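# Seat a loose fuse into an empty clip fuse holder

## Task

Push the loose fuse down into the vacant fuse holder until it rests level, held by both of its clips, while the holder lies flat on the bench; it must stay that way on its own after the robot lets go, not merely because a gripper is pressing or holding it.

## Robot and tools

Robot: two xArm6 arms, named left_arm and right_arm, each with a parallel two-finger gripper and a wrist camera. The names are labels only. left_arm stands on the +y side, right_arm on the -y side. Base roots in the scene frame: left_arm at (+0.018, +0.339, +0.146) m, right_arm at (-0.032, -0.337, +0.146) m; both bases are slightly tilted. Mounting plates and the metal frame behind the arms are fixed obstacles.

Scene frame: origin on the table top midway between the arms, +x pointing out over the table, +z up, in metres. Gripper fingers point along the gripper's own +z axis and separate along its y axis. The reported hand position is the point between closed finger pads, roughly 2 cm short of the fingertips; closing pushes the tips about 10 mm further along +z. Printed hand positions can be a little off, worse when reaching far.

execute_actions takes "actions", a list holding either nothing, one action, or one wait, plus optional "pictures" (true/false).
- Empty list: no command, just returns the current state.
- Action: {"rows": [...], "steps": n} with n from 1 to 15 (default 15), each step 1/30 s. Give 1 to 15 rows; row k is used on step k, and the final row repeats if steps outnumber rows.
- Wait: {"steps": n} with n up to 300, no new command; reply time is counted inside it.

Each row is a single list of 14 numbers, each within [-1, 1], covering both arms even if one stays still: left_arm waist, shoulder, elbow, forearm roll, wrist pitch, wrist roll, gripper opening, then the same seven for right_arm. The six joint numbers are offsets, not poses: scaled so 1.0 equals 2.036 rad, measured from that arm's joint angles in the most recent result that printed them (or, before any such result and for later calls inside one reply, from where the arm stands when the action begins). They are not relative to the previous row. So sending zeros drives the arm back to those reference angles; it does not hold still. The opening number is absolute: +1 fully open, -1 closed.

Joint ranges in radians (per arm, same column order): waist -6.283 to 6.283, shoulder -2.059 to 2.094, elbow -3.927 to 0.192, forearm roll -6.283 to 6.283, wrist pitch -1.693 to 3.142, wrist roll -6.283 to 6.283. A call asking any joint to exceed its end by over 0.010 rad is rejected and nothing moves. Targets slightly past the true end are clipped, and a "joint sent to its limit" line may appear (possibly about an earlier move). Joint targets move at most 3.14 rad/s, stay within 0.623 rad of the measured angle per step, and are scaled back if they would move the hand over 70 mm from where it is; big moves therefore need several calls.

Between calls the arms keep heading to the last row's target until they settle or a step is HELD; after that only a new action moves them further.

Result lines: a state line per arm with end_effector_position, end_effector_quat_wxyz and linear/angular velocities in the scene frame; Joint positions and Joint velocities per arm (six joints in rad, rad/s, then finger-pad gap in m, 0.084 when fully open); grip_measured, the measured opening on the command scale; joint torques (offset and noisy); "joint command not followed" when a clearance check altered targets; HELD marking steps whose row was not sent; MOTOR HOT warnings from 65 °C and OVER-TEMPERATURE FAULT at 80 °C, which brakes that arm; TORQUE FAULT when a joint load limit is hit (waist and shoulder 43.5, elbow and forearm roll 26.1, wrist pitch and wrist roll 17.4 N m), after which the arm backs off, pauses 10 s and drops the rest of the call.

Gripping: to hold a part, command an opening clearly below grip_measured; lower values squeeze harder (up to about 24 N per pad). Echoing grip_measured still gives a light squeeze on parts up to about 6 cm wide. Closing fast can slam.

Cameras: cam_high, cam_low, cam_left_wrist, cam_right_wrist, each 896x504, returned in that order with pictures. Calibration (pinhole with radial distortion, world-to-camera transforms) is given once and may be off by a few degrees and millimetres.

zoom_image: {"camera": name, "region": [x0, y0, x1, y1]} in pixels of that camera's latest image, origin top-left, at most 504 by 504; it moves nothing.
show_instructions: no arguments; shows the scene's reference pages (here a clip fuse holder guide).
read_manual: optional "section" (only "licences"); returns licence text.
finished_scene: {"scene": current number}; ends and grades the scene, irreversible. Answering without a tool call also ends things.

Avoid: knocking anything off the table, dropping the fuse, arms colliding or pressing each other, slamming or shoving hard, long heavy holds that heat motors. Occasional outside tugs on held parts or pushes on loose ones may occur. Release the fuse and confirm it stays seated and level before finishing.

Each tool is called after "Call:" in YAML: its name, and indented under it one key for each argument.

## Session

Call:
execute_actions:
  actions: []

Call:
show_instructions:

Scene clock: 0.00 s of 4306.00 s.
left_arm: end_effector_position=(+0.4953, -0.3067, +0.3863) grip_measured=+1.00 end_effector_quat_wxyz=(+0.332, +0.914, +0.193, +0.134) end_effector_velocity=(+0.000, +0.000, -0.001) end_effector_angular_velocity=(+0.001, -0.001, -0.000) | right_arm: end_effector_position=(+0.4723, -0.5411, +0.2242) grip_measured=+1.00 end_effector_quat_wxyz=(-0.016, +0.964, +0.057, +0.258) end_effector_velocity=(+0.000, +0.001, -0.000) end_effector_angular_velocity=(+0.001, +0.001, +0.001)
Joint positions: left_arm=[-0.983  1.05  -2.278  0.721  0.722 -1.808  0.084] | right_arm=[-0.395 -0.53  -0.399  0.175  0.052 -0.676  0.084]
Joint velocities: left_arm=[0.001 0.    0.    0.001 0.    0.001 0.   ] | right_arm=[ 0.001  0.001 -0.    -0.001 -0.     0.001  0.   ]
Joint torques (N m, as the arm reports them, + toward a larger angle): no reading
camera_calibration (this result's frames):
cam_left_wrist: T_world_to_cam=[[0.260493, -0.710692, 0.653498, -0.566144], [-0.897319, -0.428017, -0.107794, 0.424715], [0.356317, -0.558317, -0.749213, 0.0694986], [0, 0, 0, 1]] pos_world=[0.503818, -0.181766, 0.467825]

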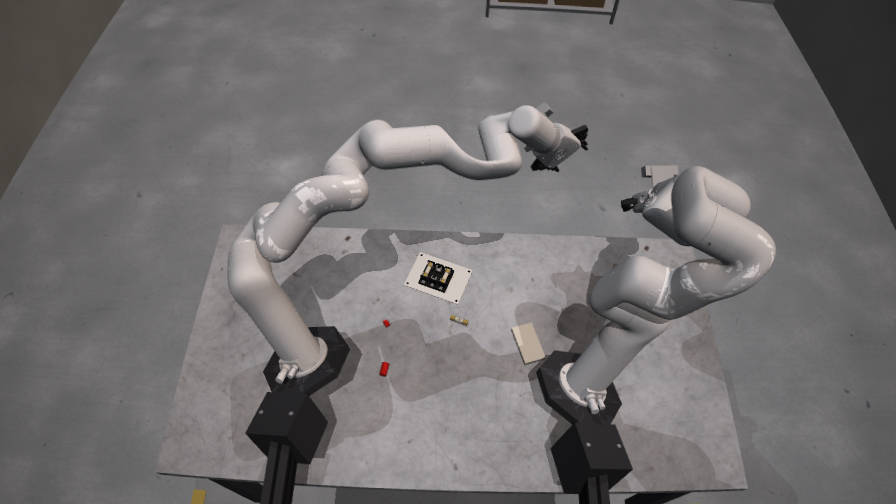

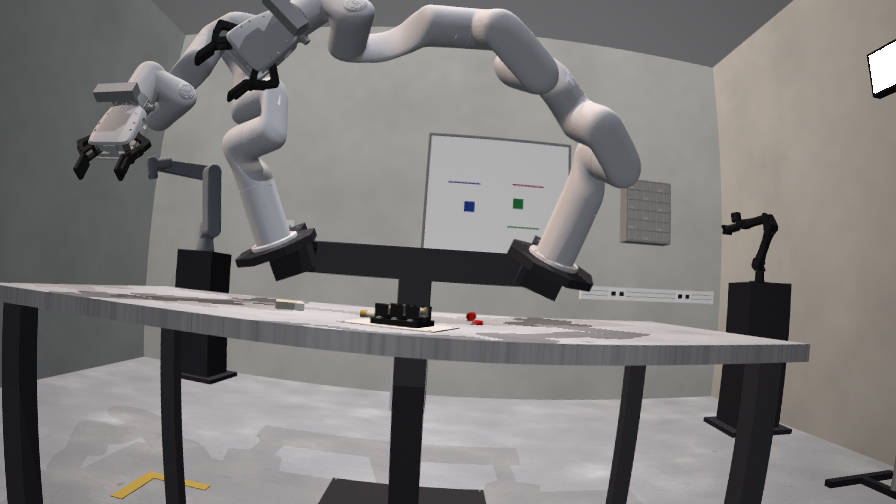

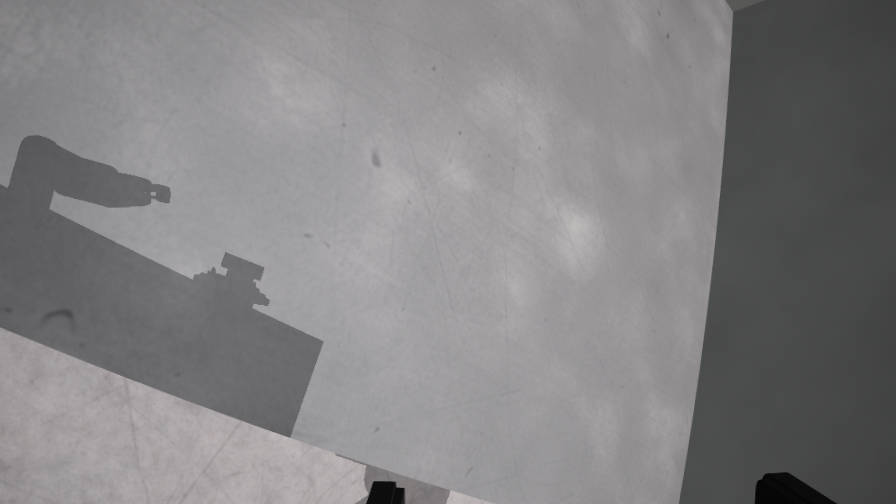

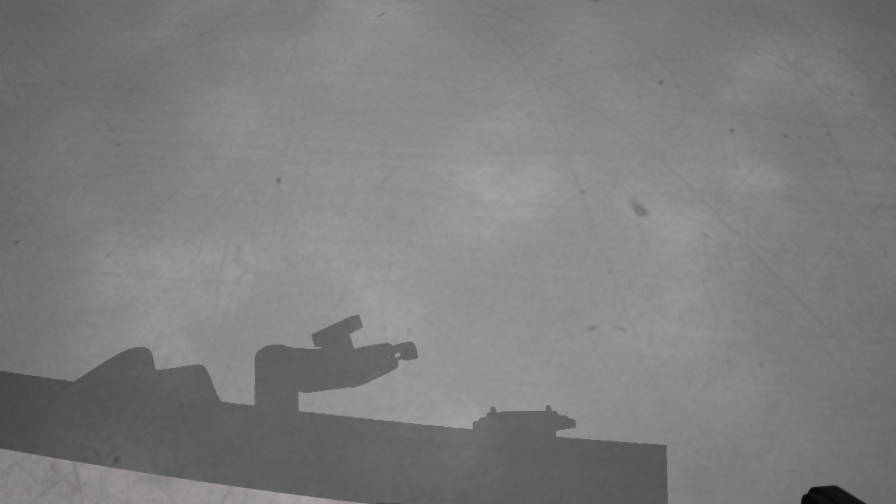

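Reference images for this scene: Clip fuse holder page 1, Clip fuse holder page 2.

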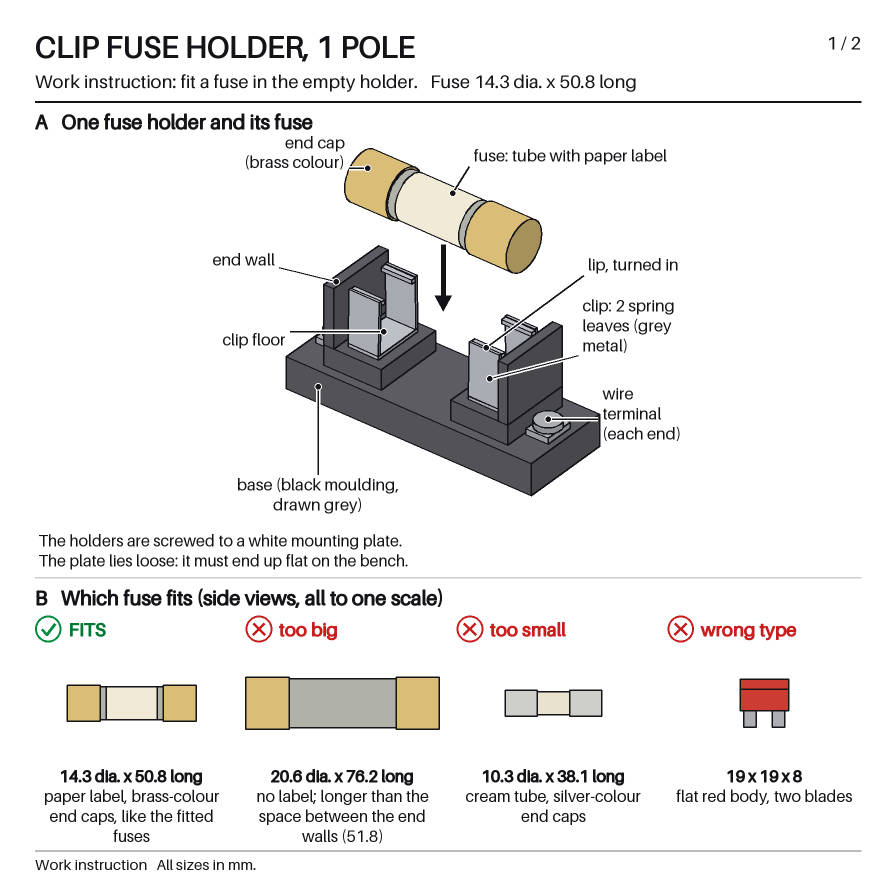

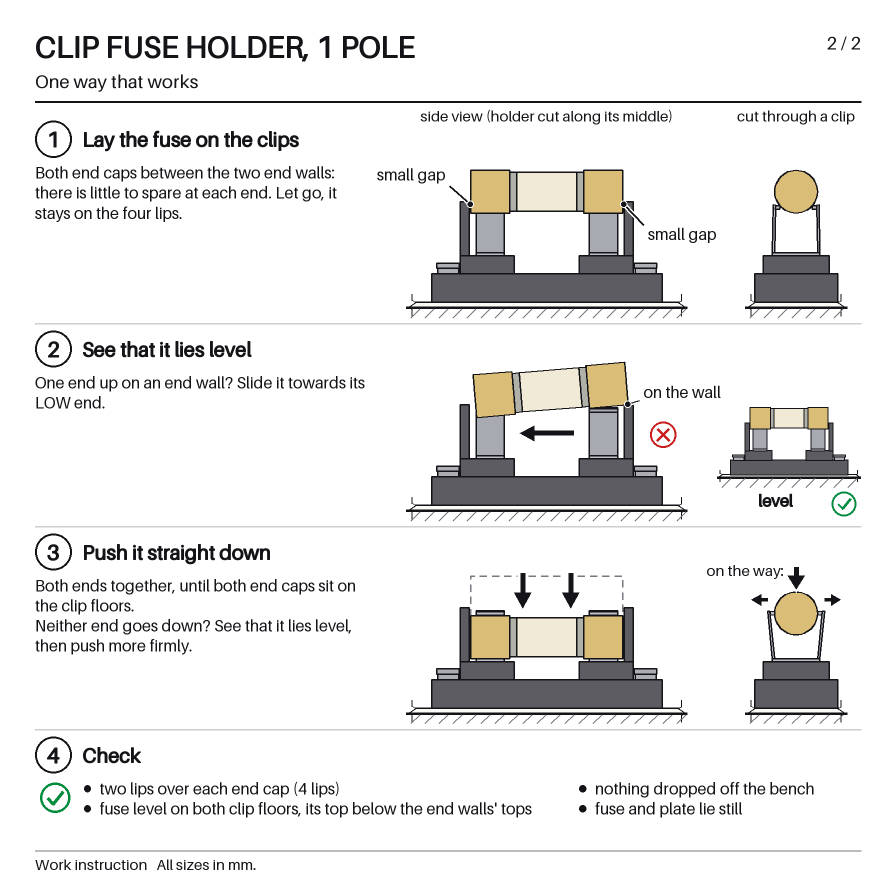

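Call:
execute_actions:
  actions:
    - {"rows":[[-0.057,-0.3954,0.668,-0.0997,0.1184,0.888,1,0,0,0,0,0,0,1]]}
  pictures: false

Call:
execute_actions:
  actions:
    - {"steps":35}

Scene clock: 2.77 s of 4306.00 s.
left_arm: end_effector_position=(+0.4251, -0.1955, +0.4452) grip_measured=+1.00 end_effector_quat_wxyz=(+0.228, +0.961, -0.075, +0.138) end_effector_velocity=(-0.243, +0.263, -0.153) end_effector_angular_velocity=(+0.903, -0.296, -1.428) | right_arm: end_effector_position=(+0.4723, -0.5411, +0.2242) grip_measured=+1.00 end_effector_quat_wxyz=(-0.016, +0.964, +0.057, +0.258) end_effector_velocity=(-0.001, -0.001, -0.001) end_effector_angular_velocity=(-0.000, +0.002, -0.003)
Joint positions: left_arm=[-1.06   0.545 -1.723  0.588  0.88  -1.25   0.084] | right_arm=[-0.395 -0.53  -0.399  0.175  0.052 -0.676  0.084]
Joint velocities: left_arm=[-0.113 -0.86   1.373 -0.191  0.228  1.377 -0.   ] | right_arm=[-0.003 -0.001  0.001 -0.     0.     0.001 -0.   ]
Joint torques (N m, as the arm reports them, + toward a larger angle): left_arm=[ -9.39 -11.5  -10.13   0.45  -1.66   0.8 ] | right_arm=[  3.9  -15.37 -11.64  -1.47  -1.66  -0.14]
Steps of this call (steps 1 to 68: nothing new was sent; steps 69 to 83: all 15 steps of this action). Readings (joint positions):
69: left_arm=[-0.983 1.050 -2.278 0.721 0.722 -1.808] | right_arm=[-0.395 -0.530 -0.399 0.175 0.052 -0.676]
70: left_arm=[-0.984 1.047 -2.274 0.720 0.724 -1.803] | right_arm=[-0.395 -0.530 -0.399 0.175 0.052 -0.676]
72: left_arm=[-0.991 1.001 -2.216 0.703 0.746 -1.749] | right_arm=[-0.395 -0.530 -0.399 0.175 0.052 -0.676]
76: left_arm=[-1.026 0.813 -2.042 0.648 0.808 -1.570] | right_arm=[-0.395 -0.530 -0.399 0.175 0.052 -0.676]
83: the state above

Scene clock: 3.93 s of 4306.00 s.
left_arm: end_effector_position=(+0.2518, -0.0002, +0.2518) grip_measured=+1.00 end_effector_quat_wxyz=(+0.000, +0.691, -0.722, +0.001) end_effector_velocity=(-0.004, +0.005, -0.005) end_effector_angular_velocity=(+0.013, +0.004, -0.015) | right_arm: end_effector_position=(+0.4723, -0.5411, +0.2242) grip_measured=+1.00 end_effector_quat_wxyz=(-0.016, +0.964, +0.057, +0.258) end_effector_velocity=(-0.000, +0.001, -0.001) end_effector_angular_velocity=(+0.000, +0.001, +0.002)
Joint positions: left_arm=[-1.099  0.245 -0.92   0.518  0.963 -0.001  0.084] | right_arm=[-0.395 -0.53  -0.399  0.175  0.052 -0.676  0.084]
Joint velocities: left_arm=[ 0.     0.001  0.012 -0.001  0.001  0.01   0.   ] | right_arm=[ 0.001  0.     0.001 -0.    -0.    -0.    -0.   ]
Joint torques (N m, as the arm reports them, + toward a larger angle): left_arm=[ -7.68 -13.31 -11.23  -0.03  -1.44   0.92] | right_arm=[  4.68 -15.07 -11.92  -1.46  -1.71  -0.17]
Steps of this call (steps 1 to 35: the robot went on to your last target). Readings (joint positions):
1: left_arm=[-1.064 0.519 -1.678 0.582 0.887 -1.205] | right_arm=[-0.395 -0.530 -0.399 0.175 0.052 -0.676]
2: left_arm=[-1.066 0.497 -1.636 0.577 0.893 -1.163] | right_arm=[-0.395 -0.530 -0.399 0.175 0.052 -0.676]
4: left_arm=[-1.071 0.464 -1.557 0.569 0.903 -1.086] | right_arm=[-0.395 -0.530 -0.399 0.175 0.052 -0.676]
8: left_arm=[-1.077 0.417 -1.419 0.557 0.917 -0.947] | right_arm=[-0.395 -0.530 -0.399 0.175 0.052 -0.676]
35: the state above
camera_calibration (this result's frames):
cam_left_wrist: T_world_to_cam=[[-0.998756, 0.0495092, -0.0059484, 0.286287], [0.0494167, 0.998669, 0.0148015, 0.0539473], [0.00667329, 0.0144891, -0.999873, 0.377823], [0, 0, 0, 1]] pos_world=[0.280743, -0.0735236, 0.378679]

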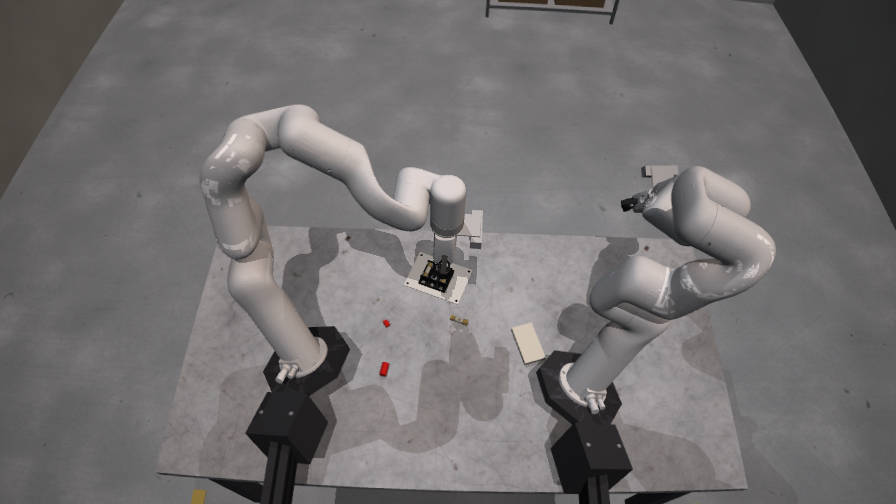

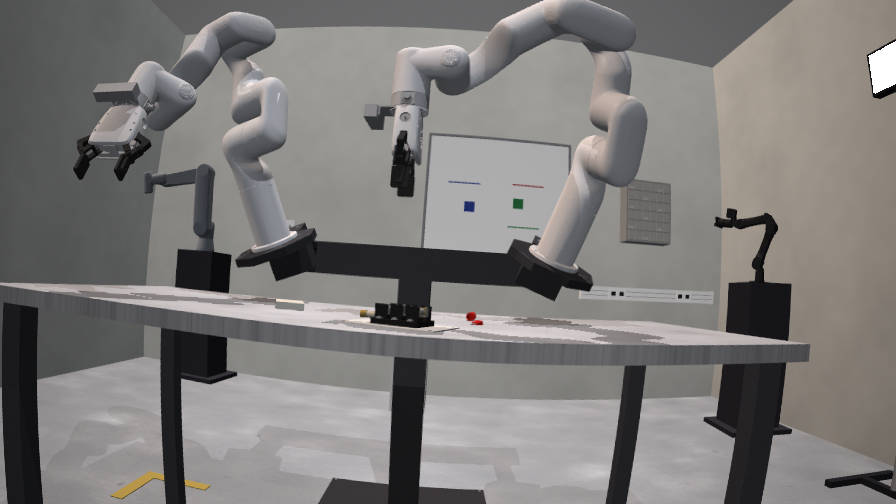

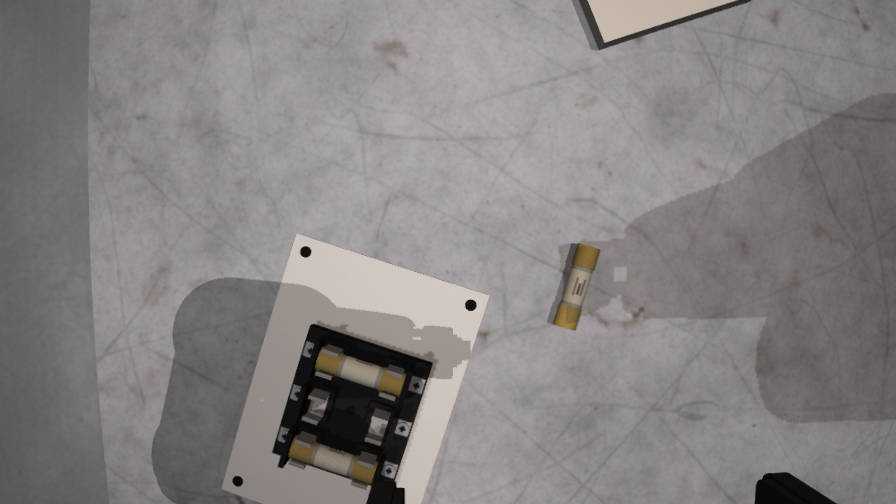

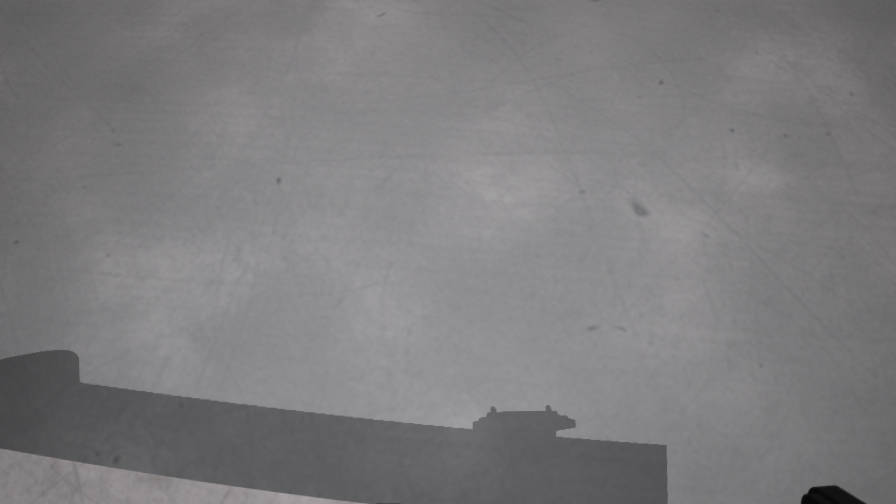

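Call:
execute_actions:
  actions:
    - {"rows":[[0.063,0.2756,-0.0546,0.1853,-0.1872,-0.0305,-0.3,0,0,0,0,0,0,1]]}
  pictures: false

Call:
execute_actions:
  actions:
    - {"steps":18}

Scene clock: 11.90 s of 4306.00 s.
left_arm: end_effector_position=(+0.2265, -0.0400, +0.0993) grip_measured=-0.31 end_effector_quat_wxyz=(+0.013, -0.610, +0.792, -0.006) end_effector_velocity=(-0.142, -0.029, -0.354) end_effector_angular_velocity=(-0.003, +0.139, -0.546) | right_arm: end_effector_position=(+0.4723, -0.5411, +0.2242) grip_measured=+1.00 end_effector_quat_wxyz=(-0.016, +0.964, +0.057, +0.258) end_effector_velocity=(+0.000, +0.000, -0.000) end_effector_angular_velocity=(-0.000, +0.000, +0.002)
Joint positions: left_arm=[-1.002  0.673 -1.004  0.805  0.674 -0.048  0.03 ] | right_arm=[-0.395 -0.53  -0.399  0.175  0.052 -0.676  0.084]
Joint velocities: left_arm=[ 0.215  0.95  -0.183  0.636 -0.641 -0.106 -0.001] | right_arm=[ 0.001  0.    -0.    -0.    -0.    -0.001  0.   ]
Joint torques (N m, as the arm reports them, + toward a larger angle): left_arm=[ -8.65 -16.82  -8.35  -0.05  -1.32   0.93] | right_arm=[  3.15 -16.39 -11.91  -1.74  -1.53   0.07]
Steps of this call (steps 1 to 15: the robot went on to your last target; steps 16 to 90: nothing new was sent; then 4.47 s passed at rest; steps 91 to 105: all 15 steps of this action). Readings (joint positions):
91: left_arm=[-1.099 0.245 -0.919 0.518 0.963 -0.001] | right_arm=[-0.395 -0.530 -0.399 0.175 0.052 -0.676]
92: left_arm=[-1.098 0.248 -0.920 0.521 0.960 -0.001] | right_arm=[-0.395 -0.530 -0.399 0.175 0.052 -0.676]
94: left_arm=[-1.088 0.292 -0.934 0.555 0.925 -0.007] | right_arm=[-0.395 -0.530 -0.399 0.175 0.052 -0.676]
98: left_arm=[-1.054 0.446 -0.957 0.652 0.828 -0.023] | right_arm=[-0.395 -0.530 -0.399 0.175 0.052 -0.676]
105: the state above

Scene clock: 12.50 s of 4306.00 s.
left_arm: end_effector_position=(+0.2033, -0.0423, +0.0504) grip_measured=-0.32 end_effector_quat_wxyz=(+0.000, -0.579, +0.815, -0.001) end_effector_velocity=(-0.002, +0.002, -0.003) end_effector_angular_velocity=(+0.004, +0.002, -0.004) | right_arm: end_effector_position=(+0.4723, -0.5411, +0.2242) grip_measured=+1.00 end_effector_quat_wxyz=(-0.016, +0.964, +0.057, +0.258) end_effector_velocity=(+0.000, +0.000, -0.000) end_effector_angular_velocity=(-0.000, +0.001, +0.001)
Joint positions: left_arm=[-0.971  0.805 -1.031  0.895  0.582 -0.064  0.03 ] | right_arm=[-0.395 -0.53  -0.399  0.175  0.052 -0.676  0.084]
Joint velocities: left_arm=[ 0.001  0.005  0.001  0.001 -0.001  0.001  0.   ] | right_arm=[ 0.     0.001 -0.    -0.001  0.    -0.     0.   ]
Joint torques (N m, as the arm reports them, + toward a larger angle): left_arm=[ -9.18 -16.9   -7.19   0.24  -1.47   0.95] | right_arm=[  3.03 -16.33 -11.68  -1.29  -1.86  -0.07]
Steps of this call (steps 1 to 18: the robot went on to your last target). Readings (joint positions):
1: left_arm=[-0.994 0.704 -1.010 0.826 0.653 -0.052] | right_arm=[-0.395 -0.530 -0.399 0.175 0.052 -0.676]
2: left_arm=[-0.988 0.734 -1.016 0.845 0.633 -0.055] | right_arm=[-0.395 -0.530 -0.399 0.175 0.052 -0.676]
4: left_arm=[-0.978 0.778 -1.022 0.874 0.604 -0.060] | right_arm=[-0.395 -0.530 -0.399 0.175 0.052 -0.676]
8: left_arm=[-0.972 0.802 -1.029 0.892 0.586 -0.063] | right_arm=[-0.395 -0.530 -0.399 0.175 0.052 -0.676]
18: the state above
camera_calibration (this result's frames):
cam_left_wrist: T_world_to_cam=[[-0.942349, 0.334584, -0.00561453, 0.239354], [0.334457, 0.942268, 0.0164031, 0.0408665], [0.0107786, 0.0135796, -0.99985, 0.176572], [0, 0, 0, 1]] pos_world=[0.209984, -0.120989, 0.177219]
cam_right_wrist: T_world_to_cam=[[0.109398, -0.993617, -0.027507, -0.544887], [-0.861579, -0.0809871, -0.501122, 0.541024], [0.495696, 0.078521, -0.864939, 0.128896], [0, 0, 0, 1]] pos_world=[0.46185, -0.507714, 0.367618]

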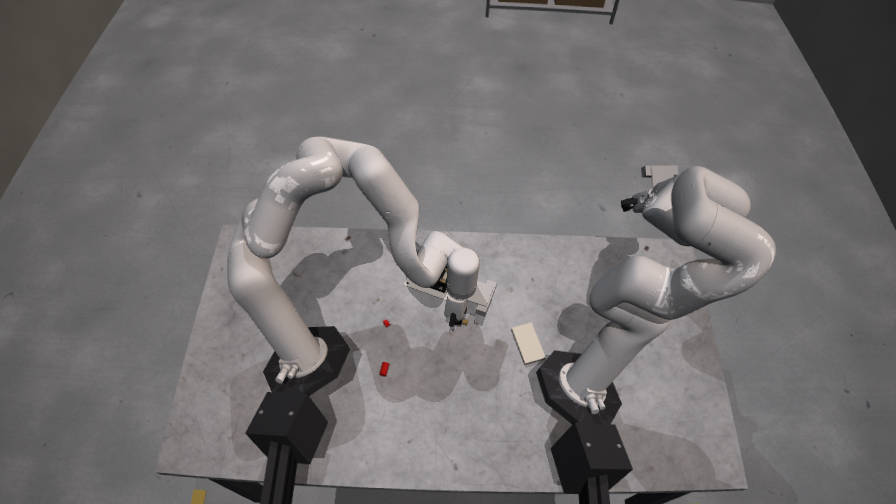

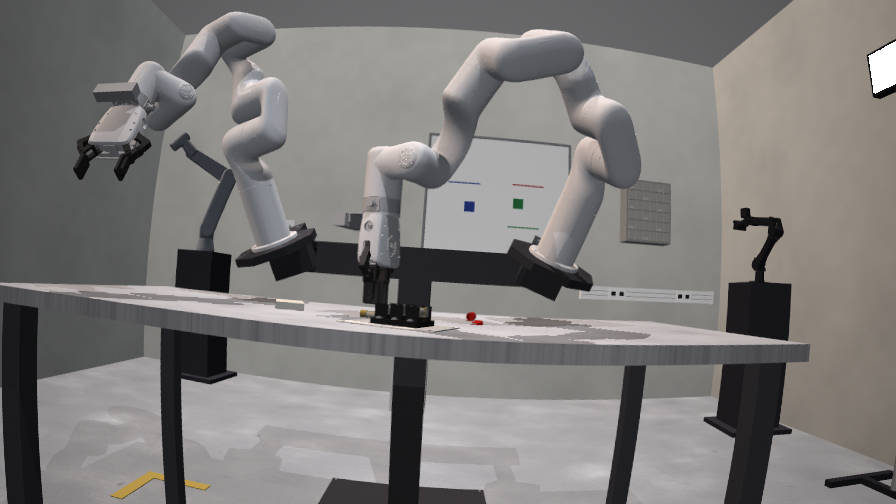

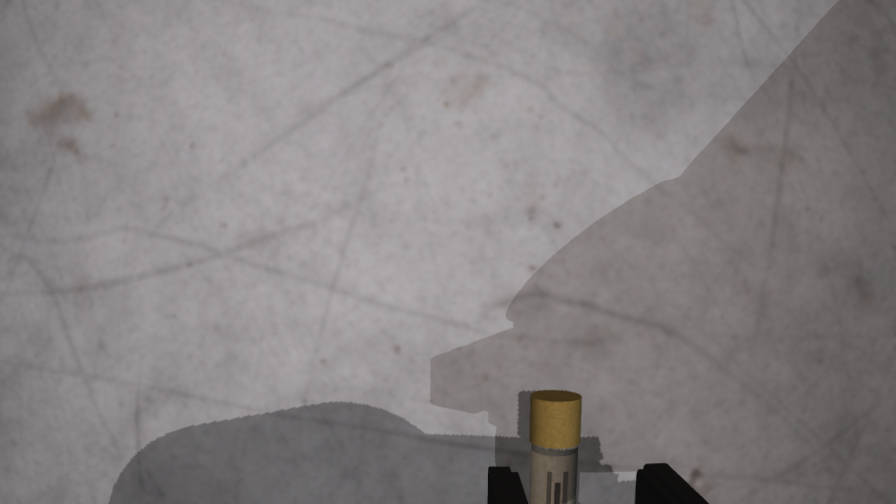

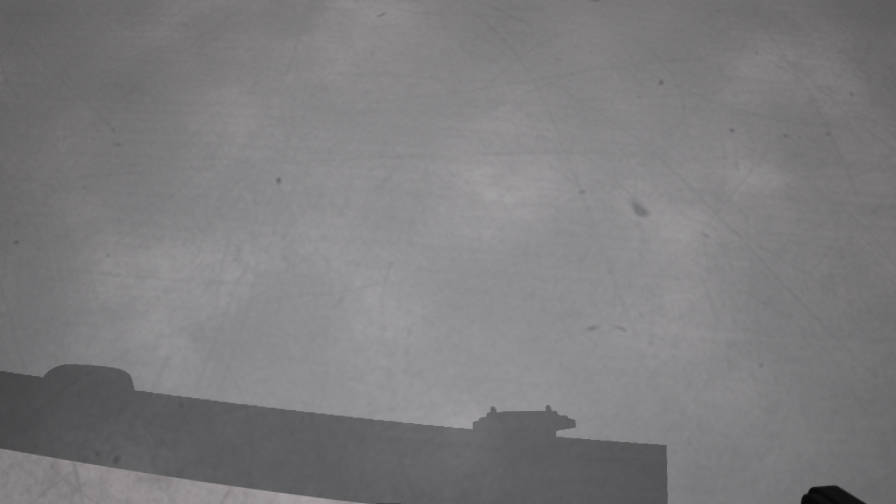

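Call:
execute_actions:
  actions:
    - {"rows":[[0.0056,0.0125,-0.0073,0.0109,-0.0041,-0.0062,-0.3,0,0,0,0,0,0,1],[0.0056,0.0125,-0.0073,0.0109,-0.0041,-0.0062,-0.3,0,0,0,0,0,0,1],[0.0113,0.025,-0.0145,0.0217,-0.0081,-0.0125,-0.3,0,0,0,0,0,0,1],[0.0113,0.025,-0.0145,0.0217,-0.0081,-0.0125,-0.3,0,0,0,0,0,0,1],[0.0169,0.0376,-0.0218,0.0326,-0.0122,-0.0187,-0.4,0,0,0,0,0,0,1]]}
  pictures: false

Call:
execute_actions:
  actions:
    - {"steps":6}
  pictures: false

Call:
execute_actions:
  actions:
    - {"rows":[[0,0,0,0,0,0,-0.5,0,0,0,0,0,0,1],[0,0,0,0,0,0,-0.55,0,0,0,0,0,0,1],[0,0,0,0,0,0,-0.6,0,0,0,0,0,0,1],[0,0,0,0,0,0,-0.63,0,0,0,0,0,0,1],[0,0,0,0,0,0,-0.66,0,0,0,0,0,0,1],[0,0,0,0,0,0,-0.7,0,0,0,0,0,0,1],[0,0,0,0,0,0,-0.75,0,0,0,0,0,0,1],[0,0,0,0,0,0,-0.9,0,0,0,0,0,0,1]],"steps":12}

Call:
zoom_image:
  camera: "cam_low"
  region: [340, 270, 440, 335]

Scene clock: 25.23 s of 4306.00 s.
left_arm: end_effector_position=(+0.2047, -0.0446, +0.0241) grip_measured=-0.42 end_effector_quat_wxyz=(+0.000, -0.579, +0.815, -0.001) end_effector_velocity=(+0.005, -0.006, +0.002) end_effector_angular_velocity=(-0.016, -0.006, +0.005) | right_arm: end_effector_position=(+0.4723, -0.5411, +0.2242) grip_measured=+1.00 end_effector_quat_wxyz=(-0.016, +0.964, +0.057, +0.258) end_effector_velocity=(+0.000, +0.000, +0.001) end_effector_angular_velocity=(-0.001, -0.001, +0.001)
Joint positions: left_arm=[-0.937  0.881 -1.075  0.961  0.558 -0.101  0.026] | right_arm=[-0.395 -0.53  -0.399  0.175  0.052 -0.676  0.084]
Joint velocities: left_arm=[ 0.004  0.002 -0.013  0.011 -0.006 -0.006 -0.   ] | right_arm=[ 0.001 -0.001 -0.     0.    -0.    -0.001  0.   ]
Joint torques (N m, as the arm reports them, + toward a larger angle): left_arm=[ -9.34 -16.74  -6.5    0.18  -1.43   0.84] | right_arm=[  3.72 -14.81 -11.86  -1.14  -1.83  -0.05]
Steps of this call (steps 1 to 15: the robot went on to your last target; steps 16 to 90: nothing new was sent; then 9.23 s passed at rest; steps 91 to 105: all 15 steps of this action). Readings (joint positions):
91: left_arm=[-0.971 0.806 -1.031 0.896 0.582 -0.064] | right_arm=[-0.395 -0.530 -0.399 0.175 0.052 -0.676]
92: left_arm=[-0.970 0.808 -1.033 0.898 0.581 -0.065] | right_arm=[-0.395 -0.530 -0.399 0.175 0.052 -0.676]
94: left_arm=[-0.965 0.820 -1.041 0.909 0.577 -0.071] | right_arm=[-0.395 -0.530 -0.399 0.175 0.052 -0.676]
98: left_arm=[-0.946 0.862 -1.064 0.944 0.564 -0.091] | right_arm=[-0.395 -0.530 -0.399 0.175 0.052 -0.676]
105: the state above

Scene clock: 25.43 s of 4306.00 s.
left_arm: end_effector_position=(+0.2047, -0.0446, +0.0238) grip_measured=-0.42 end_effector_quat_wxyz=(+0.000, -0.579, +0.816, -0.001) end_effector_velocity=(-0.001, +0.001, -0.001) end_effector_angular_velocity=(+0.003, +0.001, -0.001) | right_arm: end_effector_position=(+0.4723, -0.5411, +0.2242) grip_measured=+1.00 end_effector_quat_wxyz=(-0.016, +0.964, +0.057, +0.258) end_effector_velocity=(+0.000, +0.001, +0.000) end_effector_angular_velocity=(+0.001, -0.001, +0.001)
Joint positions: left_arm=[-0.937  0.882 -1.076  0.962  0.557 -0.102  0.026] | right_arm=[-0.395 -0.53  -0.399  0.175  0.052 -0.676  0.084]
Joint velocities: left_arm=[ 0.001  0.003  0.001  0.001  0.    -0.001 -0.   ] | right_arm=[ 0.002  0.001 -0.001 -0.001 -0.     0.001 -0.   ]
Joint torques (N m, as the arm reports them, + toward a larger angle): left_arm=[ -9.16 -17.29  -6.82   0.14  -1.5    0.91] | right_arm=[  4.51 -15.96 -12.29  -0.53  -1.81  -0.07]
Steps of this call (steps 1 to 6: the robot went on to your last target). Readings (joint positions):
1: left_arm=[-0.937 0.881 -1.076 0.961 0.557 -0.101] | right_arm=[-0.395 -0.530 -0.399 0.175 0.052 -0.676]
2: left_arm=[-0.937 0.881 -1.076 0.961 0.557 -0.101] | right_arm=[-0.395 -0.530 -0.399 0.175 0.052 -0.676]
4: left_arm=[-0.937 0.881 -1.076 0.961 0.557 -0.102] | right_arm=[-0.395 -0.530 -0.399 0.175 0.052 -0.676]
6: the state above

Scene clock: 25.83 s of 4306.00 s.
left_arm: end_effector_position=(+0.2047, -0.0446, +0.0238) grip_measured=-0.70 end_effector_quat_wxyz=(+0.000, -0.579, +0.816, -0.001) end_effector_velocity=(-0.000, -0.000, -0.000) end_effector_angular_velocity=(-0.000, -0.000, -0.000) | right_arm: end_effector_position=(+0.4723, -0.5411, +0.2242) grip_measured=+1.00 end_effector_quat_wxyz=(-0.016, +0.964, +0.057, +0.258) end_effector_velocity=(-0.000, +0.001, -0.001) end_effector_angular_velocity=(+0.001, +0.001, +0.002)
Joint positions: left_arm=[-0.937  0.881 -1.076  0.962  0.557 -0.102  0.013] | right_arm=[-0.395 -0.53  -0.399  0.175  0.052 -0.676  0.084]
Joint velocities: left_arm=[-0.     0.001 -0.     0.    -0.    -0.    -0.   ] | right_arm=[ 0.001  0.     0.002 -0.001 -0.     0.001 -0.   ]
Joint torques (N m, as the arm reports them, + toward a larger angle): left_arm=[ -9.32 -17.07  -6.74   0.19  -1.49   0.96] | right_arm=[  4.46 -15.18 -12.14  -1.48  -2.    -0.21]
Steps of this call (steps 1 to 12: all 12 steps of this action). Readings (joint positions):
1: left_arm=[-0.937 0.882 -1.076 0.962 0.557 -0.102] | right_arm=[-0.395 -0.530 -0.399 0.175 0.052 -0.676]
2: left_arm=[-0.937 0.882 -1.076 0.962 0.557 -0.102] | right_arm=[-0.395 -0.530 -0.399 0.175 0.052 -0.676]
4: left_arm=[-0.937 0.882 -1.076 0.962 0.557 -0.102] | right_arm=[-0.395 -0.530 -0.399 0.175 0.052 -0.676]
8: left_arm=[-0.937 0.881 -1.076 0.962 0.557 -0.102] | right_arm=[-0.395 -0.530 -0.399 0.175 0.052 -0.676]
12: the state above
camera_calibration (this result's frames):
cam_left_wrist: T_world_to_cam=[[-0.942024, 0.335501, -0.00549656, 0.24123], [0.335377, 0.941943, 0.0162809, 0.0428813], [0.0106397, 0.0134936, -0.999852, 0.150002], [0, 0, 0, 1]] pos_world=[0.211267, -0.123349, 0.150607]
cam_right_wrist: T_world_to_cam=[[0.109398, -0.993617, -0.027507, -0.544887], [-0.861579, -0.0809872, -0.501122, 0.541024], [0.495696, 0.078521, -0.864939, 0.128896], [0, 0, 0, 1]] pos_world=[0.46185, -0.507714, 0.367618]

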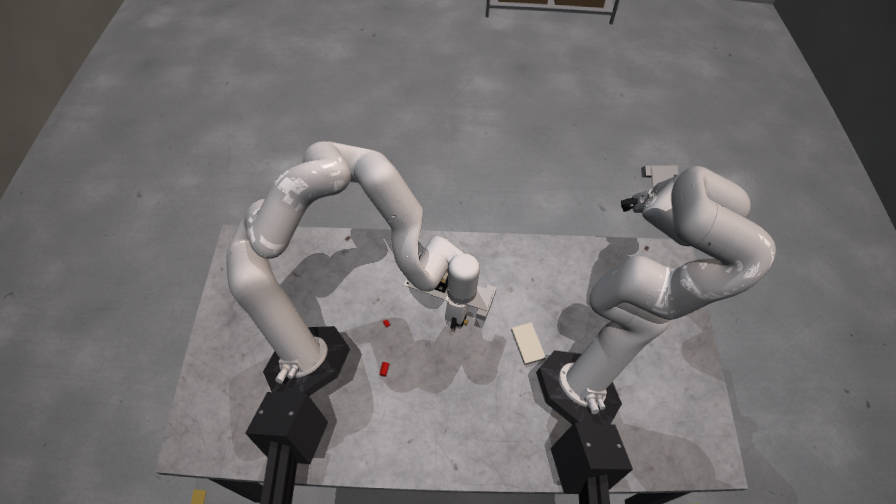

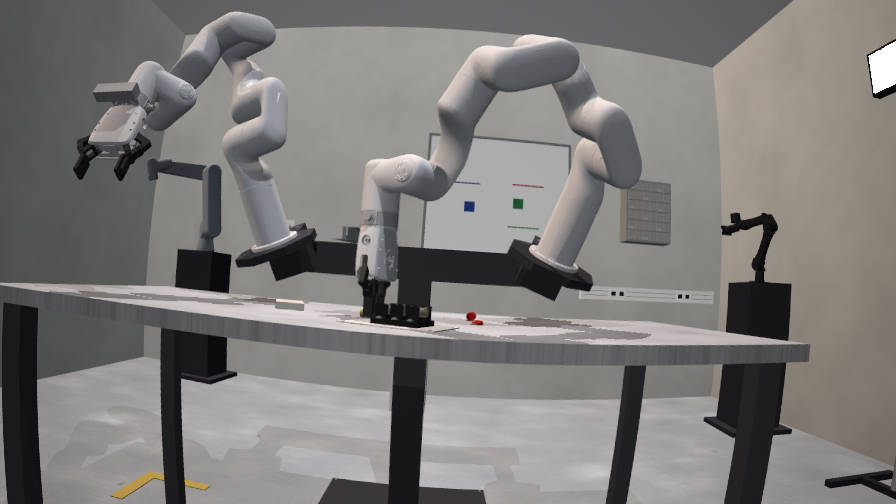

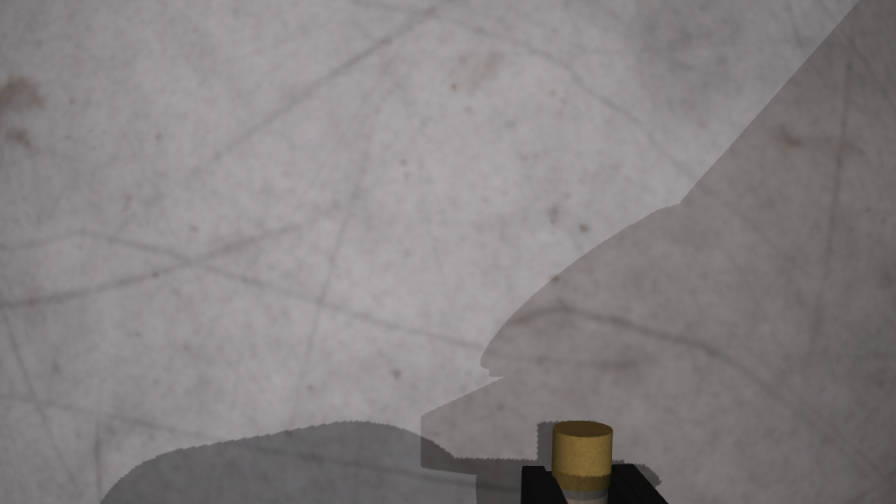

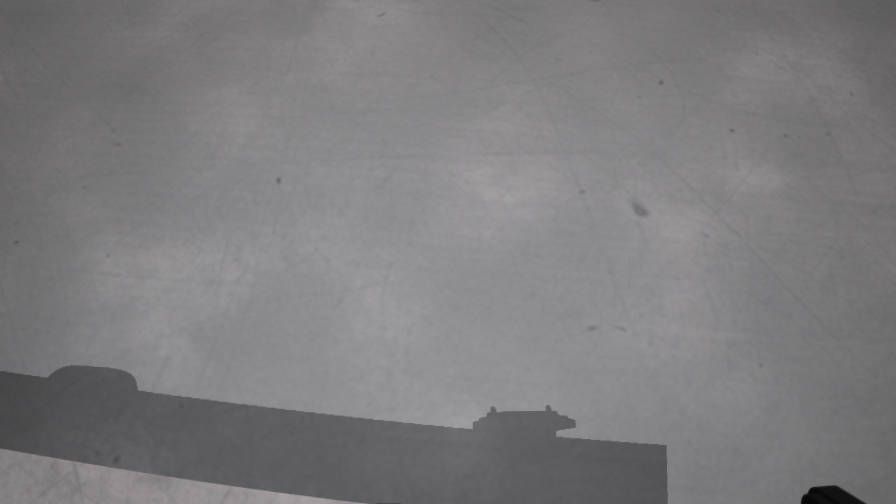

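Region (340, 270, 440, 335) of cam_low's 896x504 image, scaled by 5.040, with more detail than that image has; it fills the top 328 rows of this view, and the rest is white.

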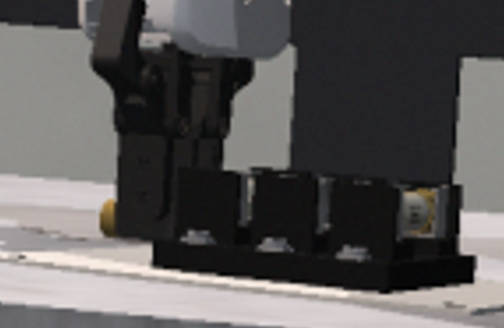

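Call:
execute_actions:
  actions:
    - {"rows":[[-0.006,-0.0135,0.0078,-0.0117,0.0044,0.005,-0.9,0,0,0,0,0,0,1],[-0.012,-0.027,0.0157,-0.0235,0.0088,0.005,-0.9,0,0,0,0,0,0,1],[-0.018,-0.0406,0.0235,-0.035,0.0132,0,-0.9,0,0,0,0,0,0,1],[-0.024,-0.054,0.0314,-0.047,0.0176,-0.02,-0.9,0,0,0,0,0,0,1],[-0.0304,-0.0677,0.0392,-0.0587,0.022,-0.05,-0.9,0,0,0,0,0,0,1],[-0.0304,-0.0677,0.0392,-0.0587,0.022,-0.08,-0.9,0,0,0,0,0,0,1],[-0.0304,-0.0677,0.0392,-0.0587,0.022,-0.11,-0.9,0,0,0,0,0,0,1],[-0.0304,-0.0677,0.0392,-0.0587,0.022,-0.14,-0.9,0,0,0,0,0,0,1],[-0.0304,-0.0677,0.0392,-0.0587,0.022,-0.17,-0.9,0,0,0,0,0,0,1],[-0.0304,-0.0677,0.0392,-0.0587,0.022,-0.2,-0.9,0,0,0,0,0,0,1],[-0.0304,-0.0677,0.0392,-0.0587,0.022,-0.23,-0.9,0,0,0,0,0,0,1],[-0.0304,-0.0677,0.0392,-0.0587,0.022,-0.26,-0.9,0,0,0,0,0,0,1],[0.009,-0.086,0.0406,-0.0505,0.023,-0.33,-0.9,0,0,0,0,0,0,1],[0.048,-0.1035,0.042,-0.042,0.0245,-0.4,-0.9,0,0,0,0,0,0,1],[0.1272,-0.1392,0.0447,-0.0258,0.027,-0.5845,-0.9,0,0,0,0,0,0,1]]}
  pictures: false

Call:
execute_actions:
  actions:
    - {"steps":28}

Call:
zoom_image:
  camera: "cam_left_wrist"
  region: [460, 300, 760, 504]

Call:
zoom_image:
  camera: "cam_low"
  region: [350, 270, 450, 335]

Scene clock: 39.77 s of 4306.00 s.
left_arm: end_effector_position=(+0.2029, -0.0386, +0.0701) grip_measured=-0.70 end_effector_quat_wxyz=(+0.001, +0.758, -0.653, -0.000) end_effector_velocity=(+0.069, +0.040, -0.003) end_effector_angular_velocity=(+0.035, +0.022, +2.115) | right_arm: end_effector_position=(+0.4723, -0.5411, +0.2242) grip_measured=+1.00 end_effector_quat_wxyz=(-0.016, +0.964, +0.057, +0.258) end_effector_velocity=(-0.000, +0.000, -0.001) end_effector_angular_velocity=(+0.001, +0.001, -0.000)
Joint positions: left_arm=[-0.993  0.745 -0.996  0.847  0.601 -0.516  0.013] | right_arm=[-0.395 -0.53  -0.399  0.175  0.052 -0.676  0.084]
Joint velocities: left_arm=[ 0.167 -0.103  0.059  0.02   0.021 -1.964  0.   ] | right_arm=[0.    0.    0.001 0.    0.    0.    0.   ]
Joint torques (N m, as the arm reports them, + toward a larger angle): left_arm=[ -2.5  -19.67  -8.59   0.35  -1.14   0.68] | right_arm=[  4.35 -14.95 -12.59  -1.22  -2.    -0.18]
Steps of this call (steps 1 to 15: the robot went on to your last target; steps 16 to 90: nothing new was sent; then 10.43 s passed at rest; steps 91 to 105: all 15 steps of this action). Readings (joint positions):
91: left_arm=[-0.937 0.882 -1.076 0.962 0.557 -0.102] | right_arm=[-0.395 -0.530 -0.399 0.175 0.052 -0.676]
92: left_arm=[-0.938 0.880 -1.074 0.959 0.558 -0.100] | right_arm=[-0.395 -0.530 -0.399 0.175 0.052 -0.676]
94: left_arm=[-0.946 0.861 -1.060 0.941 0.566 -0.098] | right_arm=[-0.395 -0.530 -0.399 0.175 0.052 -0.676]
98: left_arm=[-0.980 0.786 -1.021 0.880 0.588 -0.164] | right_arm=[-0.395 -0.530 -0.399 0.175 0.052 -0.676]
105: the state above

Scene clock: 40.70 s of 4306.00 s.
left_arm: end_effector_position=(+0.3449, +0.0234, +0.0660) grip_measured=-0.70 end_effector_quat_wxyz=(+0.000, +0.984, -0.178, +0.000) end_effector_velocity=(+0.001, +0.001, +0.000) end_effector_angular_velocity=(-0.000, -0.000, +0.004) | right_arm: end_effector_position=(+0.4723, -0.5411, +0.2242) grip_measured=+1.00 end_effector_quat_wxyz=(-0.016, +0.964, +0.057, +0.258) end_effector_velocity=(-0.000, +0.001, -0.000) end_effector_angular_velocity=(-0.001, +0.000, +0.002)
Joint positions: left_arm=[-0.678  0.598 -0.984  0.909  0.612 -1.291  0.013] | right_arm=[-0.395 -0.53  -0.399  0.175  0.052 -0.676  0.084]
Joint velocities: left_arm=[ 0.003 -0.002  0.     0.    -0.    -0.001  0.   ] | right_arm=[ 0.001 -0.001  0.001 -0.001 -0.    -0.001  0.   ]
Joint torques (N m, as the arm reports them, + toward a larger angle): left_arm=[ -9.43 -16.45  -7.27   0.25  -1.47   0.92] | right_arm=[  4.09 -15.56 -11.65  -1.03  -1.87  -0.09]
Steps of this call (steps 1 to 28: the robot went on to your last target). Readings (joint positions):
1: left_arm=[-0.983 0.740 -0.994 0.848 0.602 -0.581] | right_arm=[-0.395 -0.530 -0.399 0.175 0.052 -0.676]
2: left_arm=[-0.962 0.730 -0.992 0.853 0.603 -0.639] | right_arm=[-0.395 -0.530 -0.399 0.175 0.052 -0.676]
4: left_arm=[-0.898 0.701 -0.992 0.865 0.605 -0.742] | right_arm=[-0.395 -0.530 -0.399 0.175 0.052 -0.676]
8: left_arm=[-0.807 0.658 -0.990 0.883 0.608 -0.961] | right_arm=[-0.395 -0.530 -0.399 0.175 0.052 -0.676]
28: the state above
camera_calibration (this result's frames):
cam_left_wrist: T_world_to_cam=[[-0.355718, -0.934583, -0.00442886, 0.178172], [-0.93449, 0.355604, 0.0165651, 0.382801], [-0.0139065, 0.0100312, -0.999853, 0.198296], [0, 0, 0, 1]] pos_world=[0.42386, 0.0284017, 0.192715]
cam_right_wrist: T_world_to_cam=[[0.109398, -0.993617, -0.027507, -0.544887], [-0.861578, -0.0809872, -0.501122, 0.541024], [0.495696, 0.0785211, -0.864939, 0.128896], [0, 0, 0, 1]] pos_world=[0.46185, -0.507714, 0.367618]

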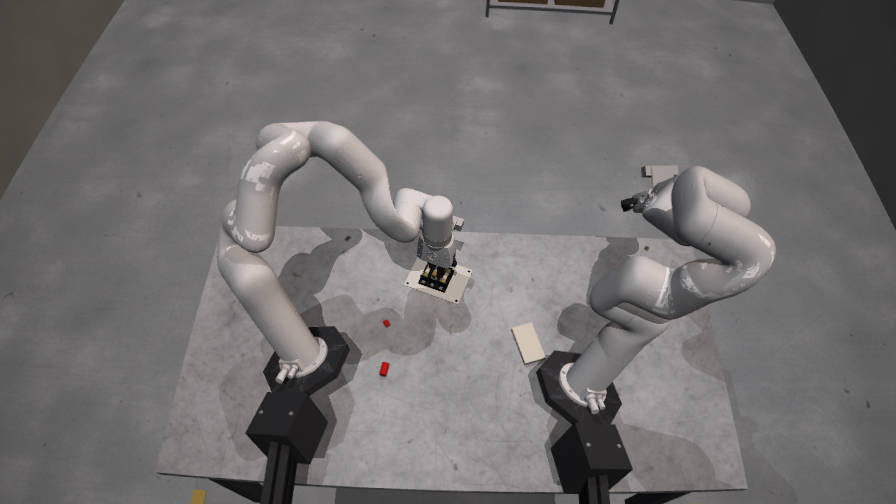

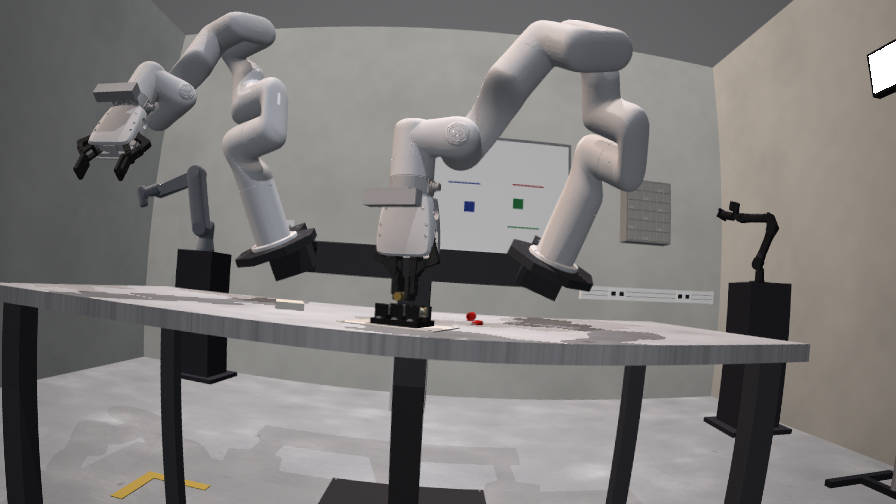

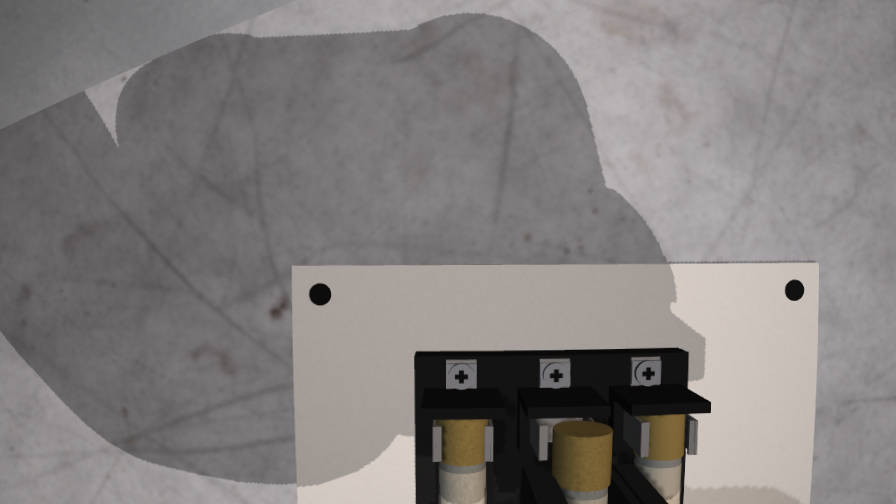

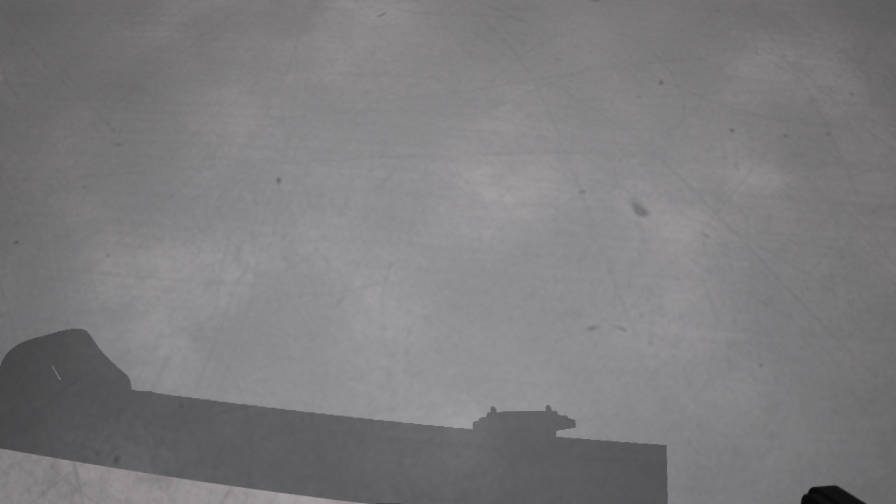

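Region (460, 300, 760, 504) of cam_left_wrist's 896x504 image, scaled by 1.680, with more detail than that image has; it fills the top 343 rows of this view, and the rest is white.

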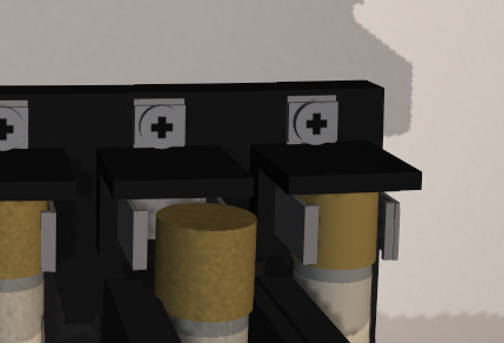

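Region (350, 270, 450, 335) of cam_low's 896x504 image, scaled by 5.040, with more detail than that image has; it fills the top 328 rows of this view, and the rest is white.

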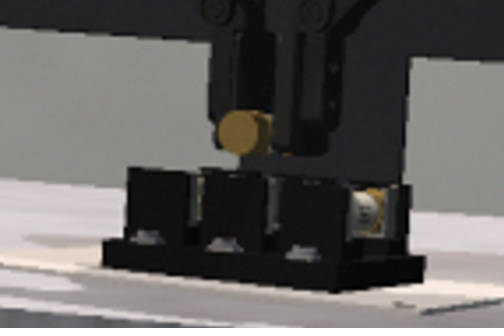

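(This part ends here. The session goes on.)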